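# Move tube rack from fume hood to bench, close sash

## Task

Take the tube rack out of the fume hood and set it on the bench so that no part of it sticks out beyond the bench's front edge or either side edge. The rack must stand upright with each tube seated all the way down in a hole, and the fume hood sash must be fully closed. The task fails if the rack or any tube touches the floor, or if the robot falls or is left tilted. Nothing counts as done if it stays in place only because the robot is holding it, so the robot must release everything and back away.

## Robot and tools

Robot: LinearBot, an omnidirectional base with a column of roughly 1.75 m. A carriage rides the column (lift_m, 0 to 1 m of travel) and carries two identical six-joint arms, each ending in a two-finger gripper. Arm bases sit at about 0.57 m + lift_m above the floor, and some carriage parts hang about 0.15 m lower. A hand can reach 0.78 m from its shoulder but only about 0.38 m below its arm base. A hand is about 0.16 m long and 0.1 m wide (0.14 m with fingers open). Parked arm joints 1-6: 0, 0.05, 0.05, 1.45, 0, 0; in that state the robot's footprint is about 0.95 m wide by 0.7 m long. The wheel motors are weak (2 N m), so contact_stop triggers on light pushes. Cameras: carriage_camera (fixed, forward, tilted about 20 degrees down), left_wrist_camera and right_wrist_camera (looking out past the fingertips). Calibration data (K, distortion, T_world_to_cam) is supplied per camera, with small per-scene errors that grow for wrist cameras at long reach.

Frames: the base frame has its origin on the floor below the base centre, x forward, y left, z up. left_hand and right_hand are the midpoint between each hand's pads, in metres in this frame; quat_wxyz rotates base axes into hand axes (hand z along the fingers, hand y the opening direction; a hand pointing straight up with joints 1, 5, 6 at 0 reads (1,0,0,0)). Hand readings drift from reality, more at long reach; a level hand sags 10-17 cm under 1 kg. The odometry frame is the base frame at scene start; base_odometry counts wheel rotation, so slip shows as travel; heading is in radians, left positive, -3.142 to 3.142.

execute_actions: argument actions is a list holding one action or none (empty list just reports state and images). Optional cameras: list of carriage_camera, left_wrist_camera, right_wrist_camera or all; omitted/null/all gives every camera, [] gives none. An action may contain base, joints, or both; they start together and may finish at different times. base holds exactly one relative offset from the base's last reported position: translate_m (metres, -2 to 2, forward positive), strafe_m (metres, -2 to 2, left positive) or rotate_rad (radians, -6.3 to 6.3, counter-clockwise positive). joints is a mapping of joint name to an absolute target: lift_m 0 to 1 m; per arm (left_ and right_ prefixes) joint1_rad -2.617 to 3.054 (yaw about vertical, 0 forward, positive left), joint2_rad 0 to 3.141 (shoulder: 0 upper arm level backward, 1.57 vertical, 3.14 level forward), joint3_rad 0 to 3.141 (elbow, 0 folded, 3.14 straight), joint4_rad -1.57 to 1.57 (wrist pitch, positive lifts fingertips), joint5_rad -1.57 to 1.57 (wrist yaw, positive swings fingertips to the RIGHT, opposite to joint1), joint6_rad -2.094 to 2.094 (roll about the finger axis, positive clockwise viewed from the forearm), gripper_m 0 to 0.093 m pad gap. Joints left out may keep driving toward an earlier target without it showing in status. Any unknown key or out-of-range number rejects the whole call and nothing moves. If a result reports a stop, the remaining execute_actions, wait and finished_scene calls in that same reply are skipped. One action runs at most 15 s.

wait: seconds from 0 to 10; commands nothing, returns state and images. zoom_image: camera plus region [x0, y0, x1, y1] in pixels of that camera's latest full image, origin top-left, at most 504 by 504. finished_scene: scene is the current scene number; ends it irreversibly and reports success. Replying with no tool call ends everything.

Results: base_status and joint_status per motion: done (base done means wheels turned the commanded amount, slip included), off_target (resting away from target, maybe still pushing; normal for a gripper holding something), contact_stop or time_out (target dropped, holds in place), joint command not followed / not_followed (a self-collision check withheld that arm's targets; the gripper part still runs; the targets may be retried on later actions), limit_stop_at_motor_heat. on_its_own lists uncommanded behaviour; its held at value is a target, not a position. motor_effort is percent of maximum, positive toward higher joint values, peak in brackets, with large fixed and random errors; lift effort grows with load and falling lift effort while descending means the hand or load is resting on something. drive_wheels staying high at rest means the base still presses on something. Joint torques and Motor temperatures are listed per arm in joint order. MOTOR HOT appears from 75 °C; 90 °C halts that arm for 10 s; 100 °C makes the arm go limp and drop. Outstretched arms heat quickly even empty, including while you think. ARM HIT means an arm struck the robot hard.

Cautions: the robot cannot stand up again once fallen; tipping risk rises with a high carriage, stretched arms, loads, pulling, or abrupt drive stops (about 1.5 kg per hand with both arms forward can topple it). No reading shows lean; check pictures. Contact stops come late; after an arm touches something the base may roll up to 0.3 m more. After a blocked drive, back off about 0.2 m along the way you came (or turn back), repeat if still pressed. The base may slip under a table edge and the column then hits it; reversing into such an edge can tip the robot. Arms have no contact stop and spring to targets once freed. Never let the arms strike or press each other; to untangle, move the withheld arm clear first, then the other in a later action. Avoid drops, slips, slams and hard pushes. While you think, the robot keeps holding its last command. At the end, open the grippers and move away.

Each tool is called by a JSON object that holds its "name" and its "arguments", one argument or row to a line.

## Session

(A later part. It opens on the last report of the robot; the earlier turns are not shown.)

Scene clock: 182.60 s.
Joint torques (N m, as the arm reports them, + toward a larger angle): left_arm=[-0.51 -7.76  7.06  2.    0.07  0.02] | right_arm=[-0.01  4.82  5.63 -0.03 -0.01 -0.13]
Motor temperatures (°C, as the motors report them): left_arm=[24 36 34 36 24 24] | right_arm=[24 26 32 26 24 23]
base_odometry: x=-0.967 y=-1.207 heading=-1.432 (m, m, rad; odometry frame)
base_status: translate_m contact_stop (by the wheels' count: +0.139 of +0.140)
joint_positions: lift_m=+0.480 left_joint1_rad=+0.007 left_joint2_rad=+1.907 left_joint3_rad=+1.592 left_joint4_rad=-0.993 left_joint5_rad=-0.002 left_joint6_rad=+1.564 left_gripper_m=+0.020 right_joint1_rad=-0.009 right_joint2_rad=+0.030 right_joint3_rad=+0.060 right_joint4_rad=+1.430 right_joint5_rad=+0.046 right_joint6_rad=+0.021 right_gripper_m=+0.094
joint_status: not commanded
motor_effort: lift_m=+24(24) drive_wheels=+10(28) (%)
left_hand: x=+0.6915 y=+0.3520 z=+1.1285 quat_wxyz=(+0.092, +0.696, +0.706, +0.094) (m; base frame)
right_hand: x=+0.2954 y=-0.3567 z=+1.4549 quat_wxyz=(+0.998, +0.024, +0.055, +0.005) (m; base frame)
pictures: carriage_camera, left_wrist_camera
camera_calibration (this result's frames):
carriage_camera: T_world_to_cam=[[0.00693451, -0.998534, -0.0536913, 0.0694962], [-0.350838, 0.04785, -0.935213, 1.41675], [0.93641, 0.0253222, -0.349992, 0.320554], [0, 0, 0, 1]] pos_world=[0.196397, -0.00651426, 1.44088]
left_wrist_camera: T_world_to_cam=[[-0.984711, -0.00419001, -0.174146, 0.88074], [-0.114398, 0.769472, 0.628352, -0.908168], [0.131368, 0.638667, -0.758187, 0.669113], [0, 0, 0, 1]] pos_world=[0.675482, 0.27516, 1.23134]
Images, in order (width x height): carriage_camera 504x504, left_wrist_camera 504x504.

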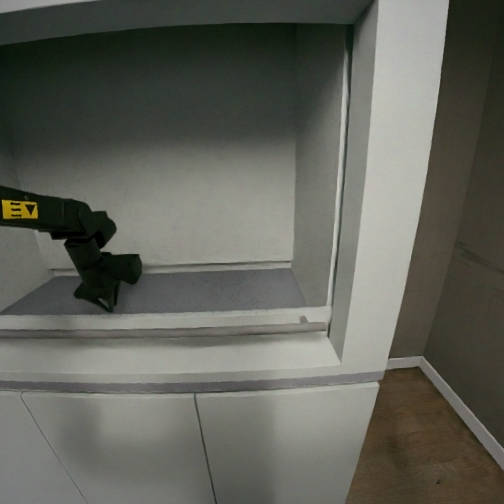

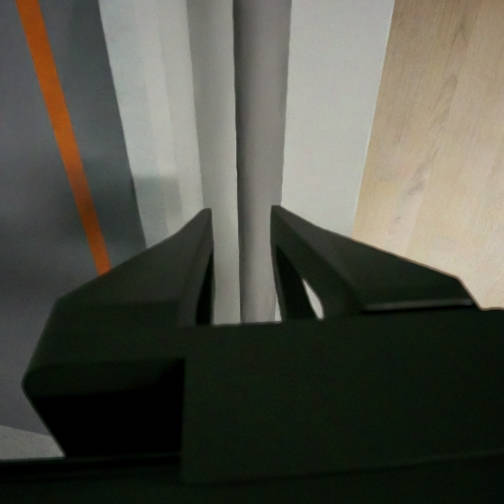

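{"name": "execute_actions", "arguments": {
  "actions": [
    {"base":{"translate_m":-0.03},"joints":{"left_gripper_m":0.04,"left_joint4_rad":-1.0}}
  ],
  "cameras": ["left_wrist_camera"]
}}

{"name": "execute_actions", "arguments": {
  "actions": [
    {"joints":{"lift_m":0.33}}
  ],
  "cameras": ["left_wrist_camera","carriage_camera"]
}}

Scene clock: 185.07 s.
Joint torques (N m, as the arm reports them, + toward a larger angle): left_arm=[ -0.51 -10.8    6.82   0.75   0.05   0.01] | right_arm=[-0.09  4.63  5.53 -0.01 -0.02 -0.13]
Motor temperatures (°C, as the motors report them): left_arm=[24 36 34 36 24 24] | right_arm=[24 26 32 26 24 23]
base_odometry: x=-0.971 y=-1.177 heading=-1.432 (m, m, rad; odometry frame)
base_status: done
joint_positions: lift_m=+0.480 left_joint1_rad=+0.008 left_joint2_rad=+1.945 left_joint3_rad=+1.592 left_joint4_rad=-1.003 left_joint5_rad=-0.002 left_joint6_rad=+1.564 left_gripper_m=+0.040 right_joint1_rad=-0.009 right_joint2_rad=+0.030 right_joint3_rad=+0.060 right_joint4_rad=+1.432 right_joint5_rad=+0.046 right_joint6_rad=+0.021 right_gripper_m=+0.094
joint_status: all done
motor_effort: lift_m=+24(24) drive_wheels=+3(25) (%)
left_hand: x=+0.6885 y=+0.3521 z=+1.1129 quat_wxyz=(+0.075, +0.698, +0.708, +0.077) (m; base frame)
right_hand: x=+0.2949 y=-0.3567 z=+1.4549 quat_wxyz=(+0.998, +0.024, +0.054, +0.005) (m; base frame)
pictures: left_wrist_camera
camera_calibration (this result's frames):
left_wrist_camera: T_world_to_cam=[[-0.991891, -0.00461976, -0.12701, 0.827694], [-0.0846175, 0.769655, 0.632828, -0.924369], [0.0948306, 0.638443, -0.763804, 0.689081], [0, 0, 0, 1]] pos_world=[0.677418, 0.275329, 1.21642]
Images, in order (width x height): left_wrist_camera 504x504.

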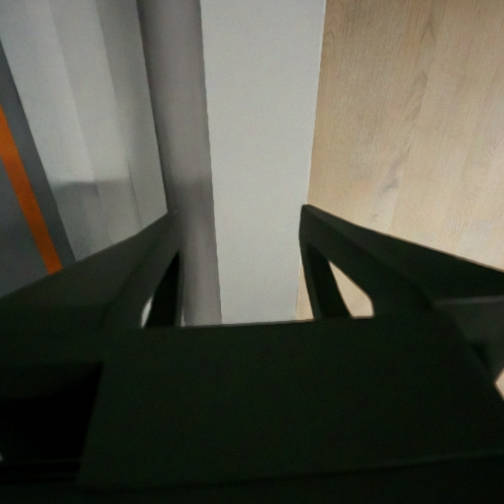

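Scene clock: 186.20 s.
Joint torques (N m, as the arm reports them, + toward a larger angle): left_arm=[-0.53 -8.69  6.24  0.93  0.04  0.02] | right_arm=[-0.14  4.72  5.57 -0.03 -0.03 -0.1 ]
Motor temperatures (°C, as the motors report them): left_arm=[24 36 34 35 24 24] | right_arm=[24 26 32 26 24 23]
base_odometry: x=-0.971 y=-1.177 heading=-1.432 (m, m, rad; odometry frame)
base_status: not commanded
joint_positions: lift_m=+0.330 left_joint1_rad=+0.007 left_joint2_rad=+1.921 left_joint3_rad=+1.603 left_joint4_rad=-1.016 left_joint5_rad=-0.002 left_joint6_rad=+1.564 left_gripper_m=+0.040 right_joint1_rad=-0.009 right_joint2_rad=+0.030 right_joint3_rad=+0.060 right_joint4_rad=+1.432 right_joint5_rad=+0.047 right_joint6_rad=+0.021 right_gripper_m=+0.094
joint_status: all done
motor_effort: lift_m=+20(21) drive_wheels=+3(3) (%)
left_hand: x=+0.6887 y=+0.3519 z=+0.9754 quat_wxyz=(+0.083, +0.697, +0.707, +0.084) (m; base frame)
right_hand: x=+0.2949 y=-0.3568 z=+1.3053 quat_wxyz=(+0.998, +0.024, +0.054, +0.005) (m; base frame)
pictures: carriage_camera, left_wrist_camera
camera_calibration (this result's frames):
carriage_camera: T_world_to_cam=[[0.00693451, -0.998534, -0.0536913, 0.0614661], [-0.350838, 0.04785, -0.935213, 1.27688], [0.93641, 0.0253222, -0.349992, 0.268209], [0, 0, 0, 1]] pos_world=[0.196397, -0.00651426, 1.29132]
left_wrist_camera: T_world_to_cam=[[-0.988836, -0.00494604, -0.148927, 0.829807], [-0.0988101, 0.76987, 0.630505, -0.825219], [0.111536, 0.638182, -0.761764, 0.5708], [0, 0, 0, 1]] pos_world=[0.675339, 0.275141, 1.0787]
Images, in order (width x height): carriage_camera 504x504, left_wrist_camera 504x504.

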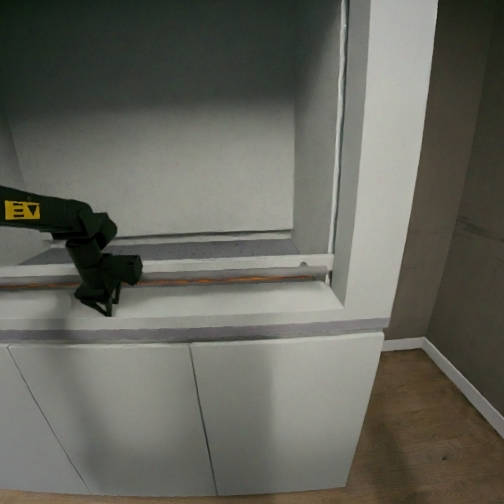

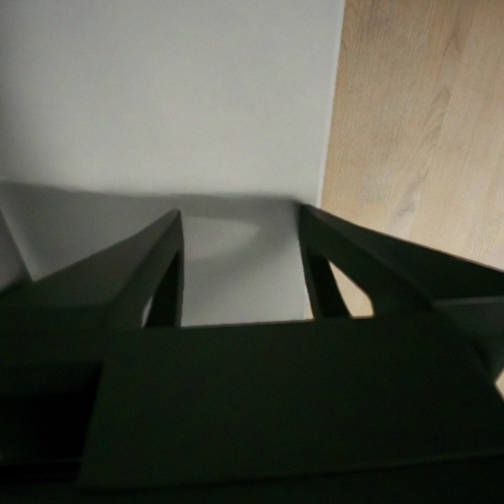

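{"name": "execute_actions", "arguments": {
  "actions": [
    {"joints":{"lift_m":0.46}}
  ],
  "cameras": []
}}

{"name": "execute_actions", "arguments": {
  "actions": [
    {"joints":{"left_joint4_rad":-0.8},"base":{"translate_m":0.01}}
  ],
  "cameras": ["left_wrist_camera"]
}}

{"name": "execute_actions", "arguments": {
  "actions": [
    {"joints":{"lift_m":0.38}}
  ],
  "cameras": ["left_wrist_camera","carriage_camera"]
}}

Scene clock: 189.63 s.
Joint torques (N m, as the arm reports them, + toward a larger angle): left_arm=[ -0.46 -11.32   6.34   0.86   0.08   0.03] | right_arm=[-0.12  4.77  5.5  -0.03 -0.03 -0.15]
Motor temperatures (°C, as the motors report them): left_arm=[24 36 34 35 24 24] | right_arm=[24 26 32 26 24 23]
base_odometry: x=-0.971 y=-1.177 heading=-1.432 (m, m, rad; odometry frame)
base_status: not commanded
joint_positions: lift_m=+0.460 left_joint1_rad=+0.007 left_joint2_rad=+1.949 left_joint3_rad=+1.603 left_joint4_rad=-1.009 left_joint5_rad=-0.002 left_joint6_rad=+1.564 left_gripper_m=+0.040 right_joint1_rad=-0.009 right_joint2_rad=+0.030 right_joint3_rad=+0.060 right_joint4_rad=+1.431 right_joint5_rad=+0.047 right_joint6_rad=+0.021 right_gripper_m=+0.094
joint_status: all done
motor_effort: lift_m=+24(29) drive_wheels=+3(3) (%)
left_hand: x=+0.6898 y=+0.3519 z=+1.0937 quat_wxyz=(+0.075, +0.698, +0.708, +0.077) (m; base frame)
right_hand: x=+0.2950 y=-0.3568 z=+1.4349 quat_wxyz=(+0.998, +0.024, +0.055, +0.005) (m; base frame)
pictures: none
No camera images: the call's "cameras" was empty. Leave "cameras" out to get every camera's image.

Scene clock: 190.43 s.
Joint torques (N m, as the arm reports them, + toward a larger angle): left_arm=[ -0.47 -11.59   6.59   1.27   0.05   0.  ] | right_arm=[-0.06  4.77  5.53 -0.04 -0.01 -0.17]
Motor temperatures (°C, as the motors report them): left_arm=[24 36 34 35 24 24] | right_arm=[24 26 32 26 24 23]
base_odometry: x=-0.970 y=-1.187 heading=-1.433 (m, m, rad; odometry frame)
base_status: done
joint_positions: lift_m=+0.460 left_joint1_rad=+0.007 left_joint2_rad=+1.949 left_joint3_rad=+1.603 left_joint4_rad=-0.823 left_joint5_rad=-0.002 left_joint6_rad=+1.564 left_gripper_m=+0.040 right_joint1_rad=-0.009 right_joint2_rad=+0.030 right_joint3_rad=+0.060 right_joint4_rad=+1.431 right_joint5_rad=+0.047 right_joint6_rad=+0.021 right_gripper_m=+0.094
joint_status: all done
motor_effort: lift_m=+24(24) drive_wheels=+2(30) (%)
left_hand: x=+0.7332 y=+0.3522 z=+1.1075 quat_wxyz=(+0.140, +0.688, +0.698, +0.141) (m; base frame)
right_hand: x=+0.2952 y=-0.3568 z=+1.4349 quat_wxyz=(+0.998, +0.024, +0.055, +0.005) (m; base frame)
pictures: left_wrist_camera
camera_calibration (this result's frames):
left_wrist_camera: T_world_to_cam=[[-0.95148, -0.00429887, -0.307679, 1.04175], [-0.199782, 0.769126, 0.607069, -0.804114], [0.234034, 0.639083, -0.732667, 0.543915], [0, 0, 0, 1]] pos_world=[0.703261, 0.275337, 1.20719]
Images, in order (width x height): left_wrist_camera 504x504.

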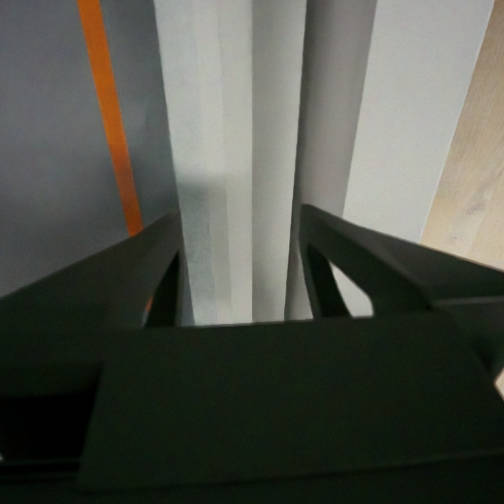

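Scene clock: 191.30 s.
Joint torques (N m, as the arm reports them, + toward a larger angle): left_arm=[-0.45 -6.91  5.69  1.16  0.04 -0.03] | right_arm=[-0.12  4.67  5.56 -0.08 -0.06 -0.11]
Motor temperatures (°C, as the motors report them): left_arm=[24 36 34 34 24 24] | right_arm=[24 26 32 26 24 23]
base_odometry: x=-0.970 y=-1.187 heading=-1.433 (m, m, rad; odometry frame)
base_status: not commanded
joint_positions: lift_m=+0.380 left_joint1_rad=+0.007 left_joint2_rad=+1.893 left_joint3_rad=+1.618 left_joint4_rad=-0.791 left_joint5_rad=+0.000 left_joint6_rad=+1.565 left_gripper_m=+0.040 right_joint1_rad=-0.009 right_joint2_rad=+0.030 right_joint3_rad=+0.060 right_joint4_rad=+1.432 right_joint5_rad=+0.047 right_joint6_rad=+0.021 right_gripper_m=+0.094
joint_status: all done
motor_effort: lift_m=+19(20) drive_wheels=+3(3) (%)
left_hand: x=+0.7436 y=+0.3520 z=+1.0624 quat_wxyz=(+0.176, +0.680, +0.689, +0.177) (m; base frame)
right_hand: x=+0.2949 y=-0.3568 z=+1.3554 quat_wxyz=(+0.998, +0.024, +0.054, +0.005) (m; base frame)
pictures: carriage_camera, left_wrist_camera
camera_calibration (this result's frames):
carriage_camera: T_world_to_cam=[[0.00693451, -0.998534, -0.0536913, 0.0641537], [-0.350838, 0.04785, -0.935213, 1.32369], [0.93641, 0.0253222, -0.349992, 0.285728], [0, 0, 0, 1]] pos_world=[0.196397, -0.00651426, 1.34138]
left_wrist_camera: T_world_to_cam=[[-0.914191, -0.00275817, -0.405274, 1.11316], [-0.260722, 0.769591, 0.582884, -0.70367], [0.310287, 0.638531, -0.704272, 0.421887], [0, 0, 0, 1]] pos_world=[0.703277, 0.27522, 1.15842]
Images, in order (width x height): carriage_camera 504x504, left_wrist_camera 504x504.

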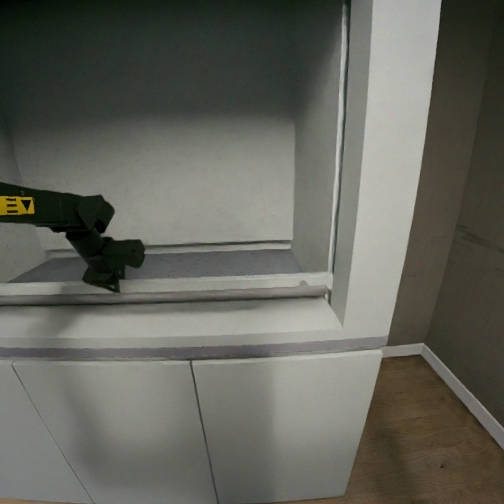

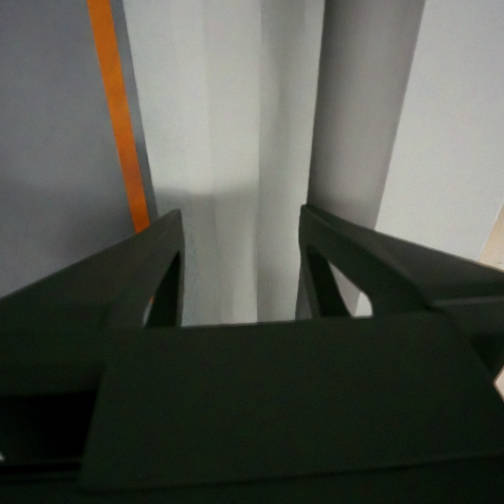

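{"name": "execute_actions", "arguments": {
  "actions": [
    {"joints":{"lift_m":0.25,"left_joint2_rad":2.05,"left_joint4_rad":-0.9}}
  ],
  "cameras": ["left_wrist_camera","carriage_camera"]
}}

Scene clock: 193.67 s.
Joint torques (N m, as the arm reports them, + toward a larger angle): left_arm=[-0.7   6.67 -1.77  1.04  0.   -0.01] | right_arm=[-0.05  4.7   5.75 -0.06 -0.05 -0.14]
Motor temperatures (°C, as the motors report them): left_arm=[24 36 34 34 24 24] | right_arm=[24 26 32 26 24 23]
base_odometry: x=-0.970 y=-1.187 heading=-1.432 (m, m, rad; odometry frame)
base_status: not commanded
joint_positions: lift_m=+0.251 left_joint1_rad=+0.007 left_joint2_rad=+1.822 left_joint3_rad=+1.724 left_joint4_rad=-0.857 left_joint5_rad=+0.000 left_joint6_rad=+1.564 left_gripper_m=+0.039 right_joint1_rad=-0.009 right_joint2_rad=+0.030 right_joint3_rad=+0.060 right_joint4_rad=+1.432 right_joint5_rad=+0.047 right_joint6_rad=+0.021 right_gripper_m=+0.094
joint_status: left_joint2_rad off_target (ended at +1.822, target +2.050); left_joint4_rad off_target (ended at -0.857, target -0.900); the others done
motor_effort: lift_m=+17(17) drive_wheels=+15(15) (%)
left_hand: x=+0.7463 y=+0.3519 z=+0.9968 quat_wxyz=(+0.214, +0.669, +0.678, +0.214) (m; base frame)
right_hand: x=+0.2949 y=-0.3568 z=+1.2257 quat_wxyz=(+0.998, +0.024, +0.054, +0.005) (m; base frame)
pictures: carriage_camera, left_wrist_camera
camera_calibration (this result's frames):
carriage_camera: T_world_to_cam=[[0.00693451, -0.998534, -0.0536913, 0.0571873], [-0.350838, 0.04785, -0.935213, 1.20235], [0.93641, 0.0253222, -0.349992, 0.240317], [0, 0, 0, 1]] pos_world=[0.196397, -0.00651426, 1.21163]
left_wrist_camera: T_world_to_cam=[[-0.863855, -0.00347122, -0.503729, 1.14988], [-0.323897, 0.769689, 0.550154, -0.584925], [0.385805, 0.63841, -0.666024, 0.280502], [0, 0, 0, 1]] pos_world=[0.695654, 0.275126, 1.08785]
Images, in order (width x height): carriage_camera 504x504, left_wrist_camera 504x504.

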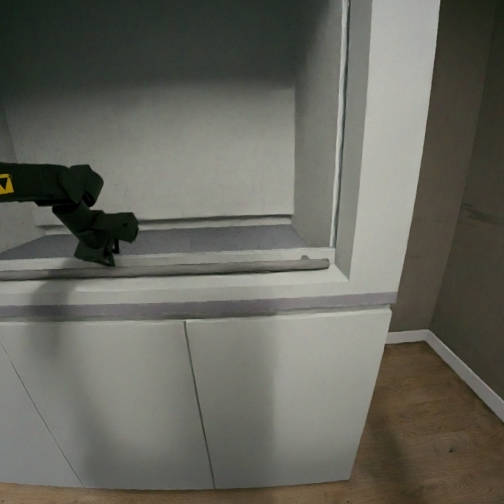

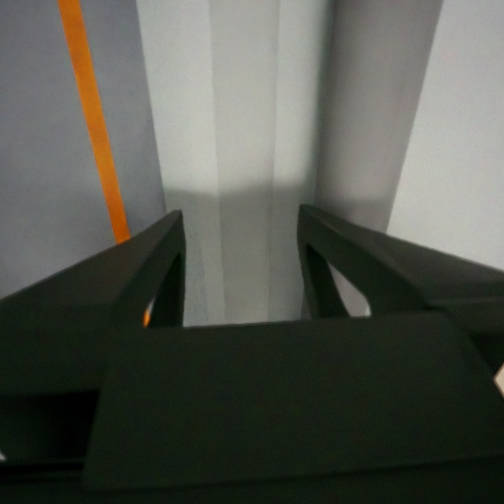

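{"name": "execute_actions", "arguments": {
  "actions": [
    {"joints":{"lift_m":0.2,"left_joint2_rad":2.1}}
  ],
  "cameras": []
}}

{"name": "execute_actions", "arguments": {
  "actions": [
    {"joints":{"lift_m":0.42,"left_joint2_rad":1.85,"left_joint3_rad":1.65,"left_joint4_rad":-0.9}}
  ],
  "cameras": []
}}

{"name": "execute_actions", "arguments": {
  "actions": [
    {"base":{"translate_m":-0.3},"joints":{"lift_m":0.2}}
  ],
  "cameras": ["carriage_camera"]
}}

Scene clock: 196.00 s.
Joint torques (N m, as the arm reports them, + toward a larger angle): left_arm=[-0.42  9.76 -3.04  0.85  0.02 -0.03] | right_arm=[ 0.02  4.87  5.54 -0.04 -0.02 -0.13]
Motor temperatures (°C, as the motors report them): left_arm=[24 36 34 34 24 24] | right_arm=[24 26 32 26 24 23]
base_odometry: x=-0.970 y=-1.187 heading=-1.432 (m, m, rad; odometry frame)
base_status: not commanded
joint_positions: lift_m=+0.201 left_joint1_rad=+0.007 left_joint2_rad=+1.750 left_joint3_rad=+1.741 left_joint4_rad=-0.815 left_joint5_rad=+0.000 left_joint6_rad=+1.564 left_gripper_m=+0.039 right_joint1_rad=-0.009 right_joint2_rad=+0.030 right_joint3_rad=+0.060 right_joint4_rad=+1.432 right_joint5_rad=+0.047 right_joint6_rad=+0.021 right_gripper_m=+0.094
joint_status: left_joint2_rad off_target (ended at +1.750, target +2.100); the others done
motor_effort: lift_m=+15(16) drive_wheels=+18(17) (%)
left_hand: x=+0.7485 y=+0.3521 z=+0.9936 quat_wxyz=(+0.258, +0.654, +0.663, +0.258) (m; base frame)
right_hand: x=+0.2948 y=-0.3568 z=+1.1758 quat_wxyz=(+0.998, +0.024, +0.054, +0.005) (m; base frame)
pictures: none
No camera images: the call's "cameras" was empty. Leave "cameras" out to get every camera's image.

Scene clock: 197.40 s.
Joint torques (N m, as the arm reports them, + toward a larger angle): left_arm=[ -0.51 -10.59   5.97   1.03   0.06  -0.01] | right_arm=[ 0.01  4.72  5.62 -0.07 -0.03 -0.14]
Motor temperatures (°C, as the motors report them): left_arm=[24 36 34 34 24 24] | right_arm=[24 26 32 26 24 23]
base_odometry: x=-0.970 y=-1.187 heading=-1.432 (m, m, rad; odometry frame)
base_status: not commanded
joint_positions: lift_m=+0.420 left_joint1_rad=+0.007 left_joint2_rad=+1.845 left_joint3_rad=+1.662 left_joint4_rad=-0.885 left_joint5_rad=+0.000 left_joint6_rad=+1.564 left_gripper_m=+0.040 right_joint1_rad=-0.009 right_joint2_rad=+0.030 right_joint3_rad=+0.060 right_joint4_rad=+1.431 right_joint5_rad=+0.047 right_joint6_rad=+0.021 right_gripper_m=+0.094
joint_status: all done
motor_effort: lift_m=+24(27) drive_wheels=+4(19) (%)
left_hand: x=+0.7307 y=+0.3519 z=+1.1285 quat_wxyz=(+0.176, +0.680, +0.690, +0.176) (m; base frame)
right_hand: x=+0.2950 y=-0.3568 z=+1.3950 quat_wxyz=(+0.998, +0.024, +0.055, +0.005) (m; base frame)
pictures: none
No camera images: the call's "cameras" was empty. Leave "cameras" out to get every camera's image.

Scene clock: 199.37 s.
Joint torques (N m, as the arm reports them, + toward a larger angle): left_arm=[ -0.37 -10.12   6.11   1.13   0.02  -0.02] | right_arm=[ 0.    4.9   5.47 -0.03 -0.05 -0.17]
Motor temperatures (°C, as the motors report them): left_arm=[24 36 34 34 24 24] | right_arm=[24 26 32 26 24 23]
base_odometry: x=-0.998 y=-0.985 heading=-1.433 (m, m, rad; odometry frame)
base_status: translate_m contact_stop (by the wheels' count: -0.204 of -0.300)
joint_positions: lift_m=+0.200 left_joint1_rad=+0.006 left_joint2_rad=+1.842 left_joint3_rad=+1.662 left_joint4_rad=-0.887 left_joint5_rad=+0.002 left_joint6_rad=+1.565 left_gripper_m=+0.040 right_joint1_rad=-0.009 right_joint2_rad=+0.030 right_joint3_rad=+0.060 right_joint4_rad=+1.434 right_joint5_rad=+0.047 right_joint6_rad=+0.021 right_gripper_m=+0.094
joint_status: all done
motor_effort: lift_m=+21(21) drive_wheels=+3(46) (%)
left_hand: x=+0.7300 y=+0.3510 z=+0.9099 quat_wxyz=(+0.177, +0.681, +0.689, +0.175) (m; base frame)
right_hand: x=+0.2945 y=-0.3568 z=+1.1753 quat_wxyz=(+0.998, +0.024, +0.053, +0.005) (m; base frame)
pictures: carriage_camera
camera_calibration (this result's frames):
carriage_camera: T_world_to_cam=[[0.00693451, -0.998534, -0.0536913, 0.0544811], [-0.350838, 0.04785, -0.935213, 1.15521], [0.93641, 0.0253222, -0.349992, 0.222676], [0, 0, 0, 1]] pos_world=[0.196397, -0.00651426, 1.16123]
Images, in order (width x height): carriage_camera 504x504.

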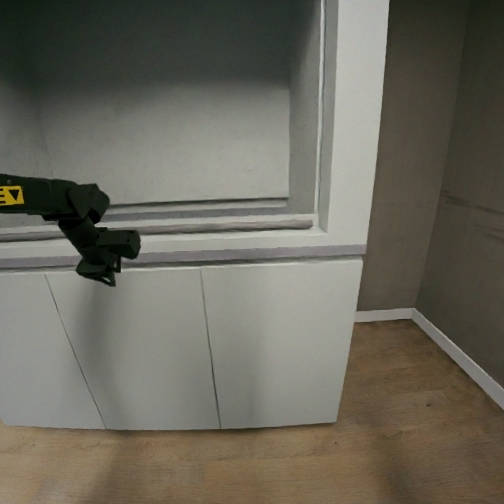

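Closed (bottomed out, hard stop).

{"name": "finished_scene", "arguments": {
  "scene": 1
}}

The scene is finished: the task was done.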